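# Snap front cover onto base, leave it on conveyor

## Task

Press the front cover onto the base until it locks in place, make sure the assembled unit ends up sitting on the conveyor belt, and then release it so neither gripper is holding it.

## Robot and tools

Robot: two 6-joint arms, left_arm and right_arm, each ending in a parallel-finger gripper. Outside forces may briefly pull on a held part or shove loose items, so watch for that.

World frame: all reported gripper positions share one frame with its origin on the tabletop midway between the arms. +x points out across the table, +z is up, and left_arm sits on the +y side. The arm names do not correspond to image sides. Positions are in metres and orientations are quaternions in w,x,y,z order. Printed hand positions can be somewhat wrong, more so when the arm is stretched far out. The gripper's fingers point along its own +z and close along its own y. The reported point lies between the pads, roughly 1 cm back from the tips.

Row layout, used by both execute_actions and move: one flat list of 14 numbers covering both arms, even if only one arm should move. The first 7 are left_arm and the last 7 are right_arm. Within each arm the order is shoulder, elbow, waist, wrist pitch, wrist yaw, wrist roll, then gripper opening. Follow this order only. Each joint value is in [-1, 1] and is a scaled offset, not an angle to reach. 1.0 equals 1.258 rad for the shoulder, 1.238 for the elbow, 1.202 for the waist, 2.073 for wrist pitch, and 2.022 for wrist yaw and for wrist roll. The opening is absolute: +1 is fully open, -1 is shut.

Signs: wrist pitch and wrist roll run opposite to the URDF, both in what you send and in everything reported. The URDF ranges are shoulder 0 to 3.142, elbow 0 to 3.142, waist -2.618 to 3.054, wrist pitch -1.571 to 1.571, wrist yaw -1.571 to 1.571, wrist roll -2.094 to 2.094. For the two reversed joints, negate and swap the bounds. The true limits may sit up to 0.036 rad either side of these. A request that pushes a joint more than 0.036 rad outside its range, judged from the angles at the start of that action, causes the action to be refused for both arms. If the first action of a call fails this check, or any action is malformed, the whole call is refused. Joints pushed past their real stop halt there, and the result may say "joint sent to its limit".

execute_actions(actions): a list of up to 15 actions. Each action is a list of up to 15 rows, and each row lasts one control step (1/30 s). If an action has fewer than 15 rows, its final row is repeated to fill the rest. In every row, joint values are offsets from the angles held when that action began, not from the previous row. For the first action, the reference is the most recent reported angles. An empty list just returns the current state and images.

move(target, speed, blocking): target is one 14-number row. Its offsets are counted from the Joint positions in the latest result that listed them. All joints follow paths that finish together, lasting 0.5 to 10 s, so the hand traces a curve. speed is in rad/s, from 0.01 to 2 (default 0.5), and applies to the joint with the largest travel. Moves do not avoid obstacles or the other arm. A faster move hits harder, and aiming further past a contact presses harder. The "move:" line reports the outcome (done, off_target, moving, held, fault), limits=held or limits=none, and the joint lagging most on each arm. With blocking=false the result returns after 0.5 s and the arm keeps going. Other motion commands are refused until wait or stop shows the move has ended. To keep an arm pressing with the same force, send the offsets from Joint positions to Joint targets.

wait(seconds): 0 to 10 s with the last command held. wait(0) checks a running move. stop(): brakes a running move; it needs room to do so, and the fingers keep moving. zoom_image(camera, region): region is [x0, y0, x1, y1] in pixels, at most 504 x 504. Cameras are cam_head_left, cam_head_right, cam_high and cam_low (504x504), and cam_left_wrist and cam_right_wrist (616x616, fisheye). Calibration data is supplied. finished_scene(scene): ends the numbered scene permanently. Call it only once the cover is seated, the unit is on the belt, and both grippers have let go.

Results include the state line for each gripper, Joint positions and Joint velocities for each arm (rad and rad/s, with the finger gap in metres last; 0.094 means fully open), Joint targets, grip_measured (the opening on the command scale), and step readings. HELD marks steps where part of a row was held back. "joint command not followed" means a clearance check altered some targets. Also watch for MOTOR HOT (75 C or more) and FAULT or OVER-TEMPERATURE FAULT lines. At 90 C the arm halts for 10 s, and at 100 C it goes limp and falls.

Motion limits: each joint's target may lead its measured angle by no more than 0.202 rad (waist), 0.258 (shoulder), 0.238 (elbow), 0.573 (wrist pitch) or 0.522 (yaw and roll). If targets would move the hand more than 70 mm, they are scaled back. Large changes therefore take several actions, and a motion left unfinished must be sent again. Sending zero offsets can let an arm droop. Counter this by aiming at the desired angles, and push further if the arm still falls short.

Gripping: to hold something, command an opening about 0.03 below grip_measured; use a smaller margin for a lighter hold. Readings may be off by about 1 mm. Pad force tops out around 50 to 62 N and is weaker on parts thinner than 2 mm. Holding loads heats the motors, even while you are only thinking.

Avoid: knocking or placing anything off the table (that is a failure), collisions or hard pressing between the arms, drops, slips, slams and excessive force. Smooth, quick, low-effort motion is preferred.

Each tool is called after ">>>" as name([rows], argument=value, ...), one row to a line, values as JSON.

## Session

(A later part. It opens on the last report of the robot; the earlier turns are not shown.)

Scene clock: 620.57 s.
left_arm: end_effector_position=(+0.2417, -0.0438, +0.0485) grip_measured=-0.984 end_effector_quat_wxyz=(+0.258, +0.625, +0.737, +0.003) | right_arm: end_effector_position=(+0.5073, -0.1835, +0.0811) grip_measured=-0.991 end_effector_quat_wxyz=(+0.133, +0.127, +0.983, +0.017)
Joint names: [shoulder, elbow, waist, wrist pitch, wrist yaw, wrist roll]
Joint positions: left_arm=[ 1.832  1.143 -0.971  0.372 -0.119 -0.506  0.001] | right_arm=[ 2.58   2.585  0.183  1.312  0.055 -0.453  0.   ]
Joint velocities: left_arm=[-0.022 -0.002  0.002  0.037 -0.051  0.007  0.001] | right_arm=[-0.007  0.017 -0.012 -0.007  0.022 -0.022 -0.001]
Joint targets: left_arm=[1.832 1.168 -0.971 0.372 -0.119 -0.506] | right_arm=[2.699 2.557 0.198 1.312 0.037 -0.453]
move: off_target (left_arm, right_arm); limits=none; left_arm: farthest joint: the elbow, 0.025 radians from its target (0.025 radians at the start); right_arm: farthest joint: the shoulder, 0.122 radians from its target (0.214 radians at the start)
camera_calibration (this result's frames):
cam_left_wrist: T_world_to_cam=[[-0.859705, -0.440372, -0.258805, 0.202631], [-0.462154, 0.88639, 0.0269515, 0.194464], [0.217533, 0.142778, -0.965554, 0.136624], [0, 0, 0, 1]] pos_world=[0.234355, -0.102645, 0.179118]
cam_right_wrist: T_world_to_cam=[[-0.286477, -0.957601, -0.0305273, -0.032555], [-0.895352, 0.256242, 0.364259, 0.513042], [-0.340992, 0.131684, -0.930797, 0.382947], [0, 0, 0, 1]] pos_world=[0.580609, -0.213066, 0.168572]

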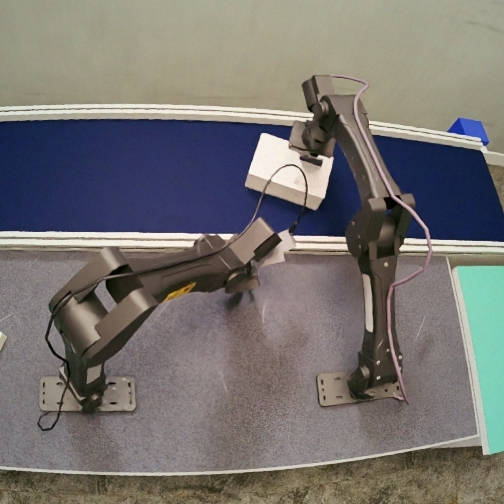

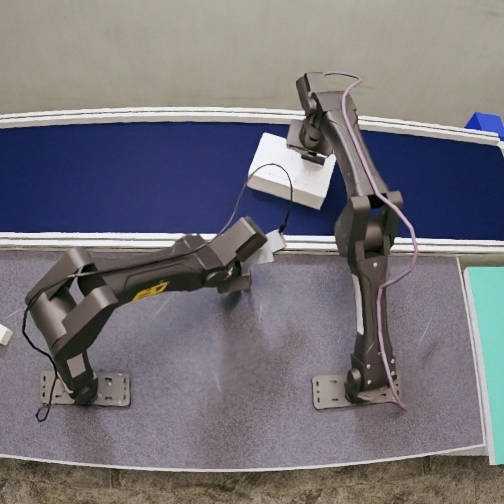

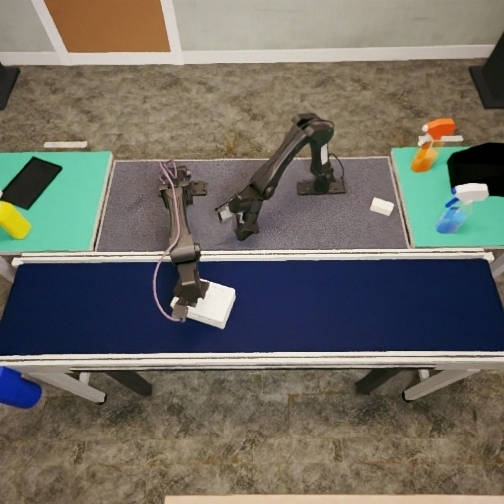

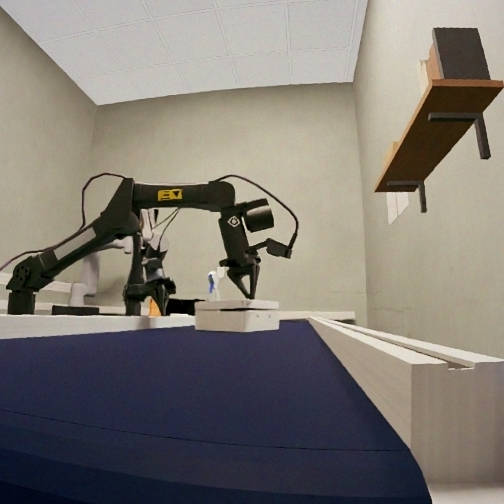

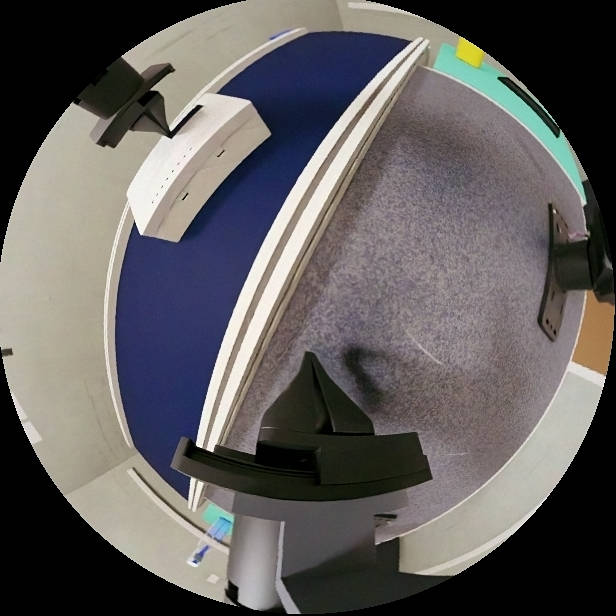

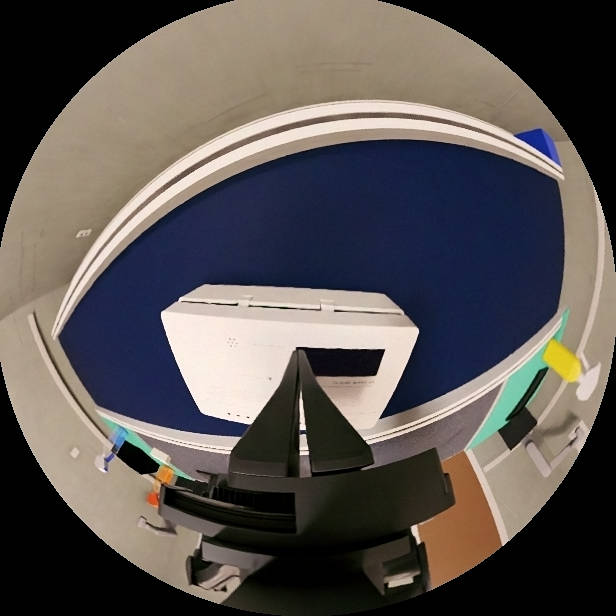

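>>> move(target=[0,0.02,0,0,0,0,-1,-0.04,0,0,0,0,0,-1])

>>> move(target=[0,0.02,0,0,0,0,-1,0,0,-0.05,-0.02,0,0,-1])

>>> move(target=[0,0.02,0,0,0,0,-1,0.17,0,0,0,0,0,-1], speed=0.2)

>>> zoom_image(camera="cam_low", region=[160,240,300,350])

Scene clock: 629.43 s.
left_arm: end_effector_position=(+0.2417, -0.0438, +0.0485) grip_measured=-0.984 end_effector_quat_wxyz=(+0.258, +0.625, +0.737, +0.003) | right_arm: end_effector_position=(+0.5088, -0.1833, +0.0995) grip_measured=-0.991 end_effector_quat_wxyz=(+0.150, +0.127, +0.980, +0.022)
Joint names: [shoulder, elbow, waist, wrist pitch, wrist yaw, wrist roll]
Joint positions: left_arm=[ 1.832  1.143 -0.971  0.372 -0.119 -0.506  0.001] | right_arm=[ 2.546  2.587  0.183  1.311  0.056 -0.453  0.   ]
Joint velocities: left_arm=[-0.022 -0.007 -0.002  0.007 -0.022 -0.066  0.   ] | right_arm=[-0.007  0.002 -0.007  0.081  0.037  0.081 -0.   ]
Joint targets: left_arm=[1.832 1.168 -0.971 0.372 -0.119 -0.506] | right_arm=[2.529 2.585 0.183 1.312 0.055 -0.453]
move: off_target (left_arm); limits=none; left_arm: farthest joint: the elbow, 0.025 radians from its target (0.025 radians at the start); right_arm: farthest joint: the shoulder, 0.016 radians from its target (0.050 radians at the start)
camera_calibration (this result's frames):
cam_left_wrist: T_world_to_cam=[[-0.859705, -0.440372, -0.258805, 0.202631], [-0.462154, 0.88639, 0.0269515, 0.194464], [0.217533, 0.142778, -0.965554, 0.136624], [0, 0, 0, 1]] pos_world=[0.234355, -0.102645, 0.179118]
cam_right_wrist: T_world_to_cam=[[-0.285298, -0.957283, -0.0470501, -0.0303001], [-0.907739, 0.254125, 0.333813, 0.516547], [-0.307597, 0.137945, -0.941464, 0.385845], [0, 0, 0, 1]] pos_world=[0.57893, -0.213499, 0.189404]

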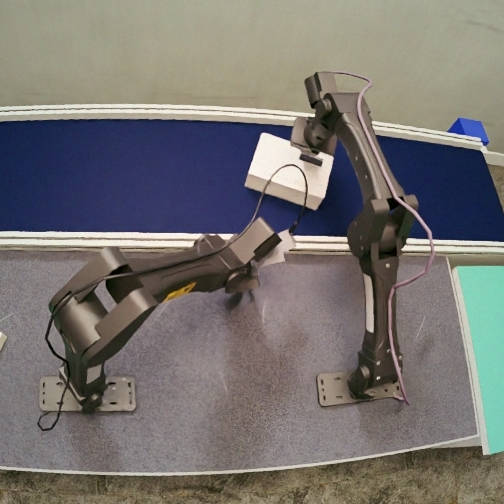

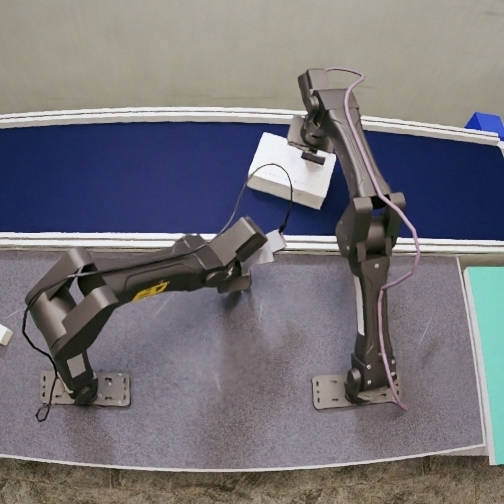

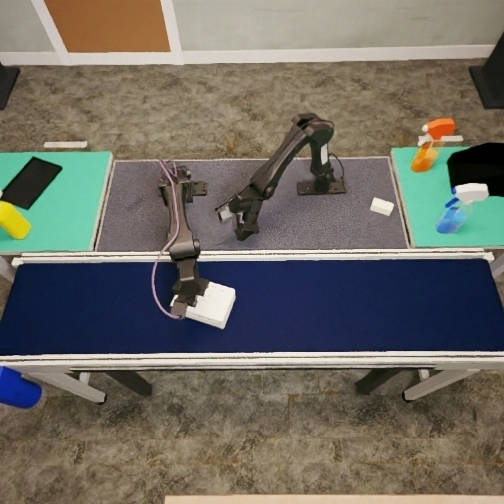

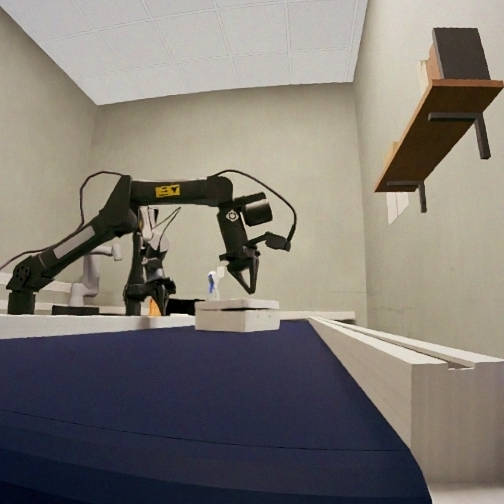

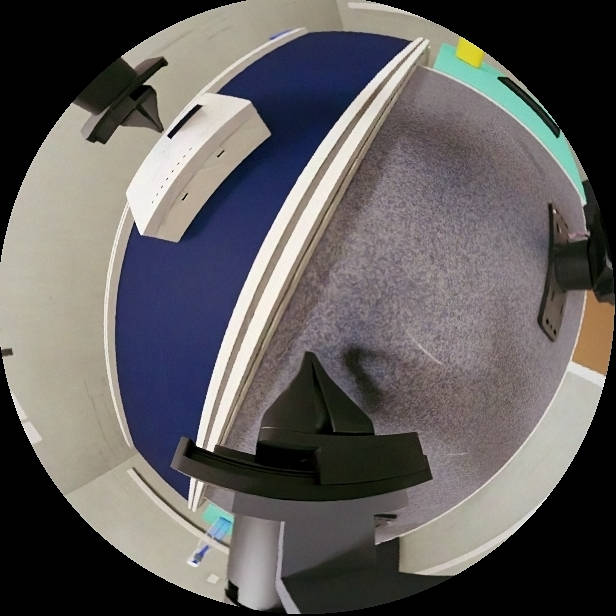

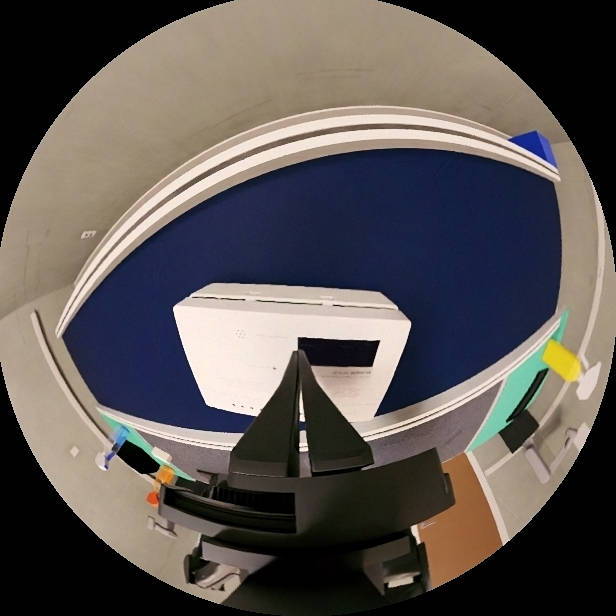

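Scene clock: 630.33 s.
left_arm: end_effector_position=(+0.2417, -0.0438, +0.0485) grip_measured=-0.984 end_effector_quat_wxyz=(+0.258, +0.625, +0.737, +0.003) | right_arm: end_effector_position=(+0.5217, -0.2164, +0.1020) grip_measured=-0.991 end_effector_quat_wxyz=(+0.166, +0.158, +0.973, +0.022)
Joint names: [shoulder, elbow, waist, wrist pitch, wrist yaw, wrist roll]
Joint positions: left_arm=[ 1.832  1.143 -0.971  0.372 -0.119 -0.506  0.001] | right_arm=[ 2.546  2.587  0.121  1.279  0.055 -0.453  0.   ]
Joint velocities: left_arm=[ 0.022  0.012 -0.007 -0.037 -0.037 -0.007 -0.001] | right_arm=[-0.007 -0.022  0.002  0.007 -0.022  0.007 -0.   ]
Joint targets: left_arm=[1.832 1.168 -0.971 0.372 -0.119 -0.506] | right_arm=[2.546 2.587 0.123 1.270 0.056 -0.453]
move: off_target (left_arm); limits=none; left_arm: farthest joint: the elbow, 0.025 radians from its target (0.025 radians at the start); right_arm: farthest joint: the wrist pitch, 0.009 radians from its target (0.042 radians at the start)
camera_calibration (this result's frames):
cam_left_wrist: T_world_to_cam=[[-0.859705, -0.440372, -0.258805, 0.202631], [-0.462154, 0.88639, 0.0269515, 0.194464], [0.217533, 0.142778, -0.965554, 0.136624], [0, 0, 0, 1]] pos_world=[0.234355, -0.102645, 0.179118]
cam_right_wrist: T_world_to_cam=[[-0.342744, -0.937348, -0.0624992, -0.0223538], [-0.90026, 0.308715, 0.306963, 0.546481], [-0.268437, 0.161475, -0.949667, 0.382197], [0, 0, 0, 1]] pos_world=[0.586909, -0.251376, 0.193813]

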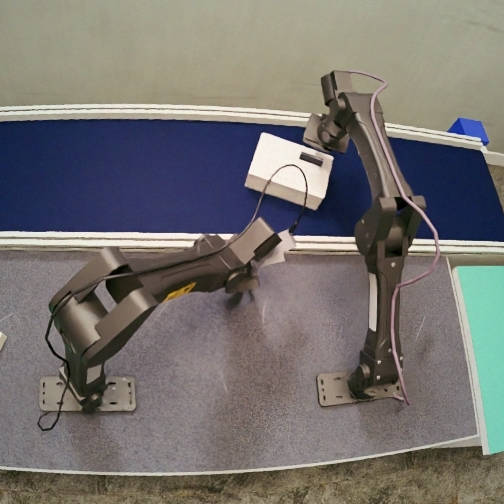

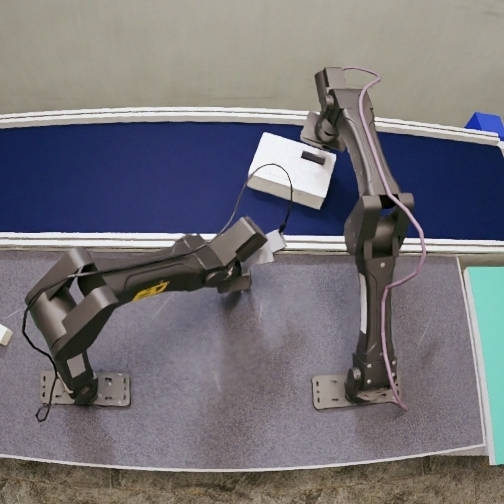

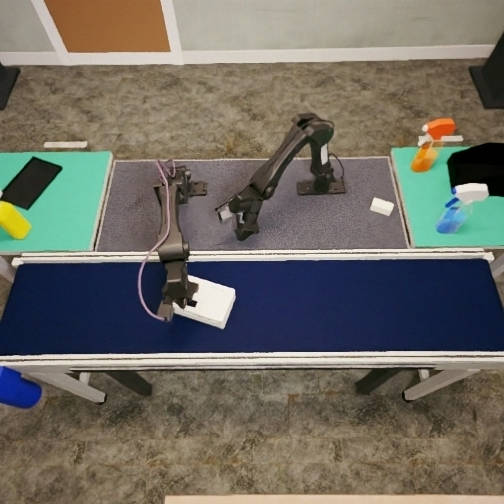

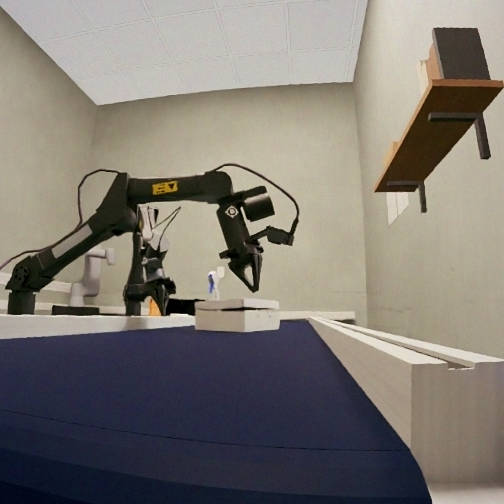

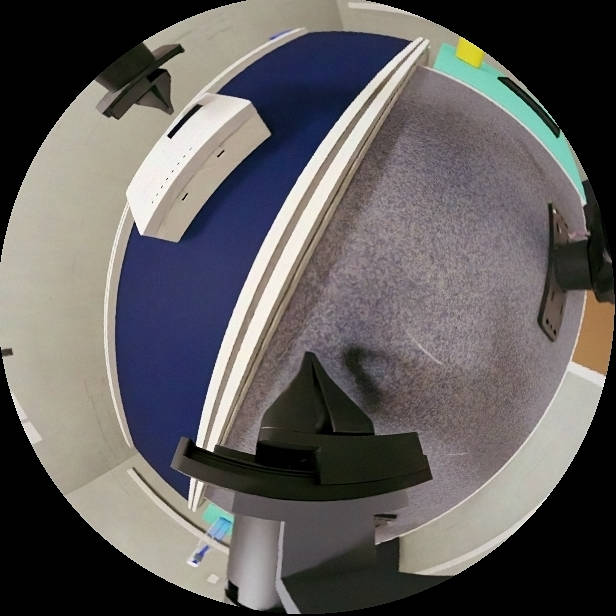

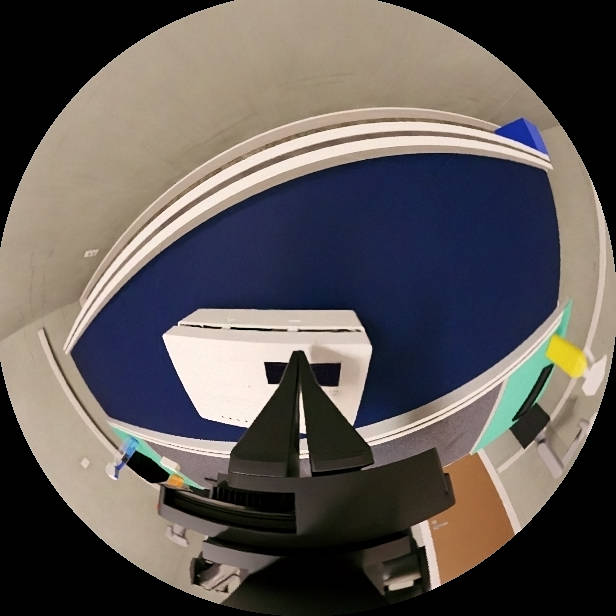

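Scene clock: 631.73 s.
left_arm: end_effector_position=(+0.2417, -0.0438, +0.0485) grip_measured=-0.984 end_effector_quat_wxyz=(+0.258, +0.625, +0.737, +0.003) | right_arm: end_effector_position=(+0.5289, -0.2161, +0.0749) grip_measured=-0.991 end_effector_quat_wxyz=(+0.156, +0.158, +0.975, +0.017)
Joint names: [shoulder, elbow, waist, wrist pitch, wrist yaw, wrist roll]
Joint positions: left_arm=[ 1.832  1.143 -0.971  0.372 -0.119 -0.506  0.001] | right_arm=[ 2.618  2.62   0.121  1.263  0.059 -0.453  0.   ]
Joint velocities: left_arm=[-0.022  0.012  0.007  0.066  0.022  0.051  0.001] | right_arm=[-0.012  0.007 -0.022  0.022  0.051 -0.007  0.   ]
Joint targets: left_arm=[1.832 1.168 -0.971 0.372 -0.119 -0.506] | right_arm=[2.735 2.593 0.121 1.276 0.056 -0.453]
move: off_target (left_arm, right_arm); limits=none; left_arm: farthest joint: the elbow, 0.025 radians from its target (0.025 radians at the start); right_arm: farthest joint: the shoulder, 0.142 radians from its target (0.214 radians at the start)
camera_calibration (this result's frames):
cam_left_wrist: T_world_to_cam=[[-0.859705, -0.440372, -0.258805, 0.202631], [-0.462154, 0.88639, 0.0269515, 0.194464], [0.217533, 0.142778, -0.965554, 0.136624], [0, 0, 0, 1]] pos_world=[0.234355, -0.102645, 0.179118]
cam_right_wrist: T_world_to_cam=[[-0.345083, -0.937309, -0.0486833, -0.021028], [-0.893013, 0.311926, 0.324393, 0.556759], [-0.28887, 0.155417, -0.944669, 0.367515], [0, 0, 0, 1]] pos_world=[0.596101, -0.250496, 0.165548]

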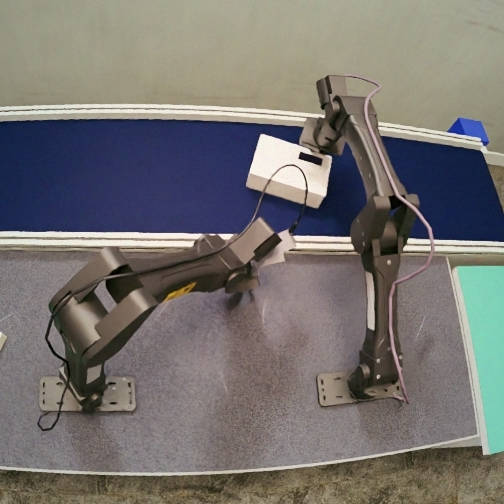

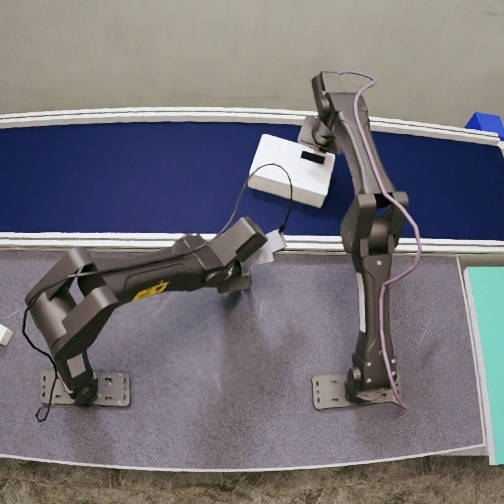

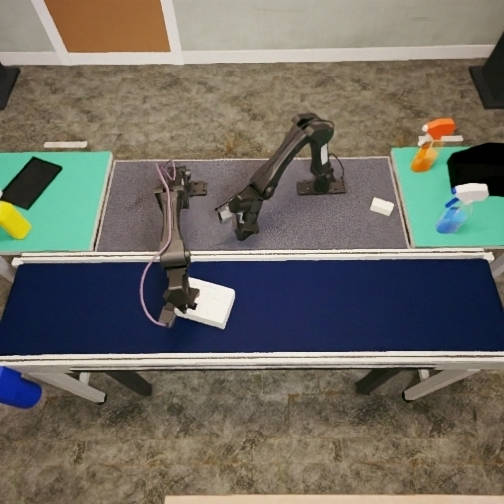

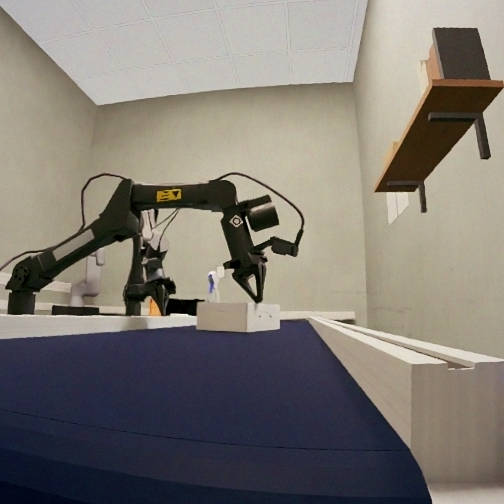

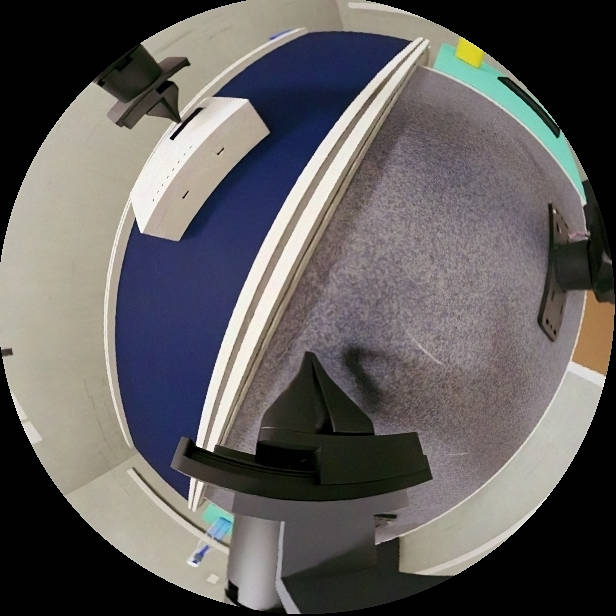

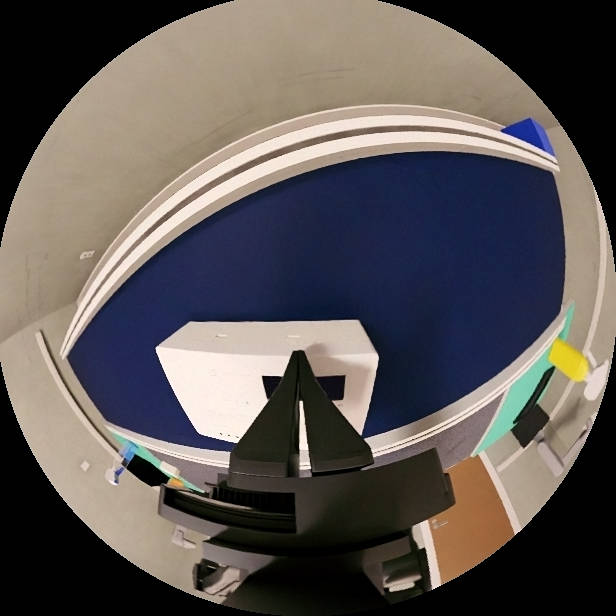

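Region (160, 240, 300, 350) of cam_low's 504x504 image, scaled by 3.600, with more detail than that image has; it fills the top 396 rows of this view, and the rest is white.

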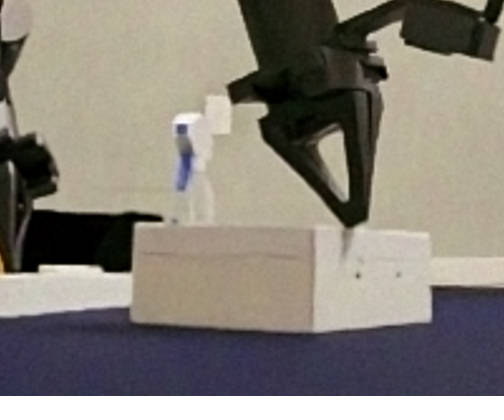

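Snapped.

>>> move(target=[0,0.02,0,0,0,0,-1,-0.2,0,0,0,0,0,-1])

>>> finished_scene(scene=2)

Scene clock: 635.90 s.
left_arm: end_effector_position=(+0.2417, -0.0438, +0.0485) grip_measured=-0.984 end_effector_quat_wxyz=(+0.258, +0.625, +0.737, +0.003) | right_arm: end_effector_position=(+0.5231, -0.2169, +0.2173) grip_measured=-0.991 end_effector_quat_wxyz=(+0.278, +0.157, +0.946, +0.056)
Joint names: [shoulder, elbow, waist, wrist pitch, wrist yaw, wrist roll]
Joint positions: left_arm=[ 1.832  1.143 -0.971  0.372 -0.119 -0.506  0.001] | right_arm=[ 2.36   2.622  0.121  1.259  0.059 -0.453  0.   ]
Joint velocities: left_arm=[ 0.002  0.002 -0.017  0.007 -0.007 -0.022 -0.001] | right_arm=[-0.012  0.007  0.007  0.037 -0.037  0.051 -0.   ]
Joint targets: left_arm=[1.832 1.168 -0.971 0.372 -0.119 -0.506] | right_arm=[2.366 2.621 0.121 1.264 0.059 -0.453]
move: off_target (left_arm); limits=none; left_arm: farthest joint: the elbow, 0.025 radians from its target (0.025 radians at the start); right_arm: farthest joint: the shoulder, 0.006 radians from its target (0.251 radians at the start)
camera_calibration (this result's frames):
cam_left_wrist: T_world_to_cam=[[-0.859705, -0.440372, -0.258805, 0.202631], [-0.462154, 0.88639, 0.0269515, 0.194464], [0.217533, 0.142778, -0.965554, 0.136624], [0, 0, 0, 1]] pos_world=[0.234355, -0.102645, 0.179118]
cam_right_wrist: T_world_to_cam=[[-0.316396, -0.933233, -0.170208, -0.0046144], [-0.947924, 0.304124, 0.0945952, 0.582571], [-0.0365149, 0.191274, -0.980857, 0.384075], [0, 0, 0, 1]] pos_world=[0.564797, -0.254944, 0.320829]

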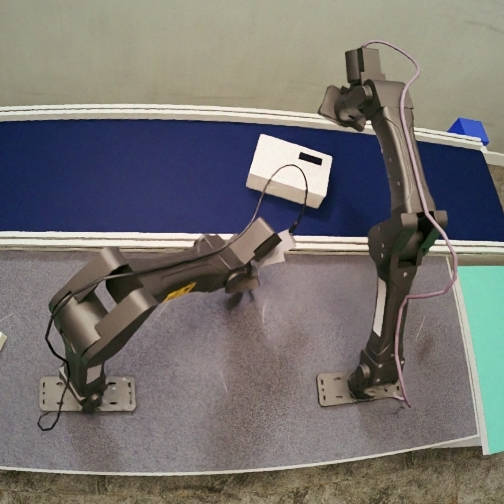

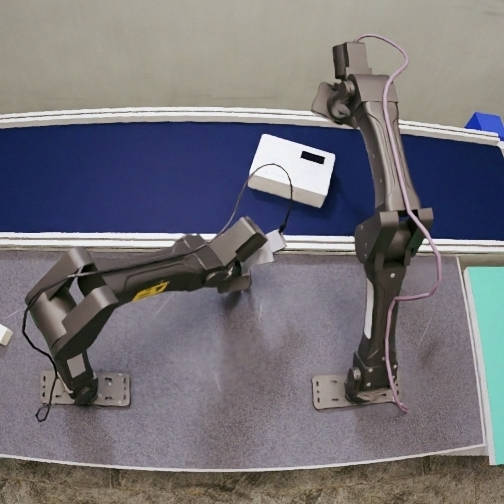

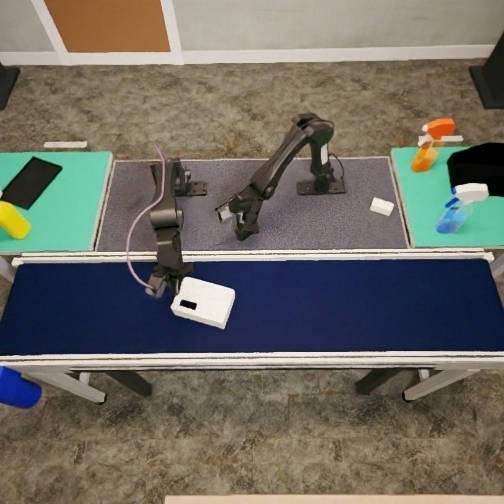

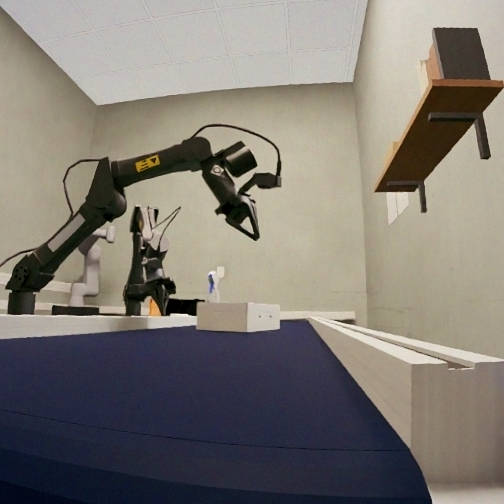

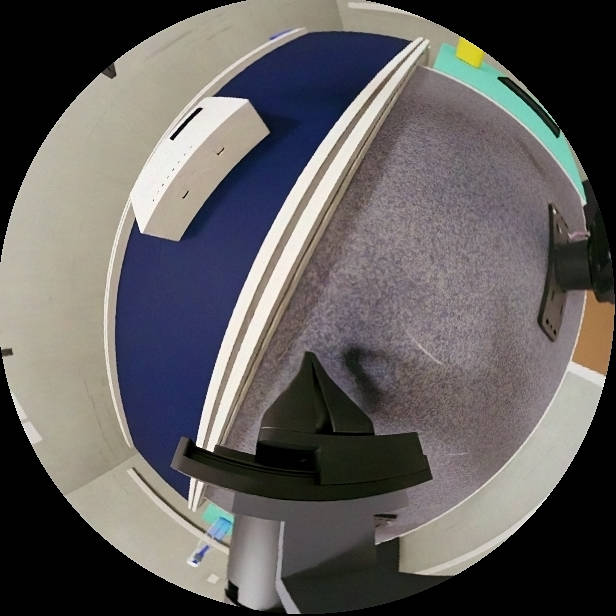

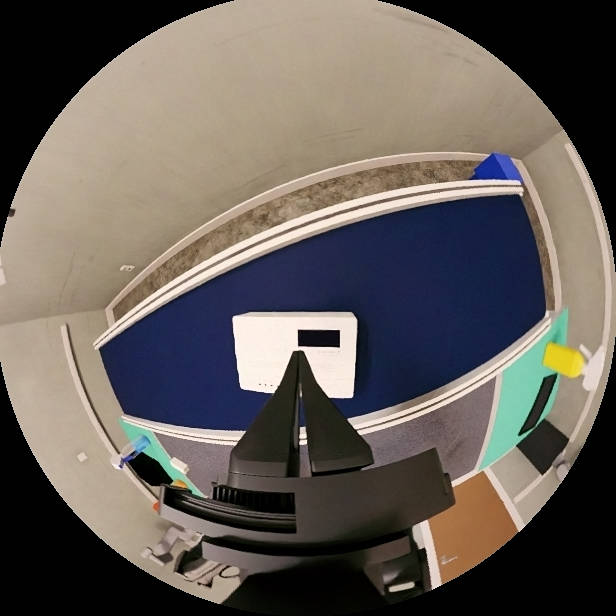

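The scene is finished: the task was done.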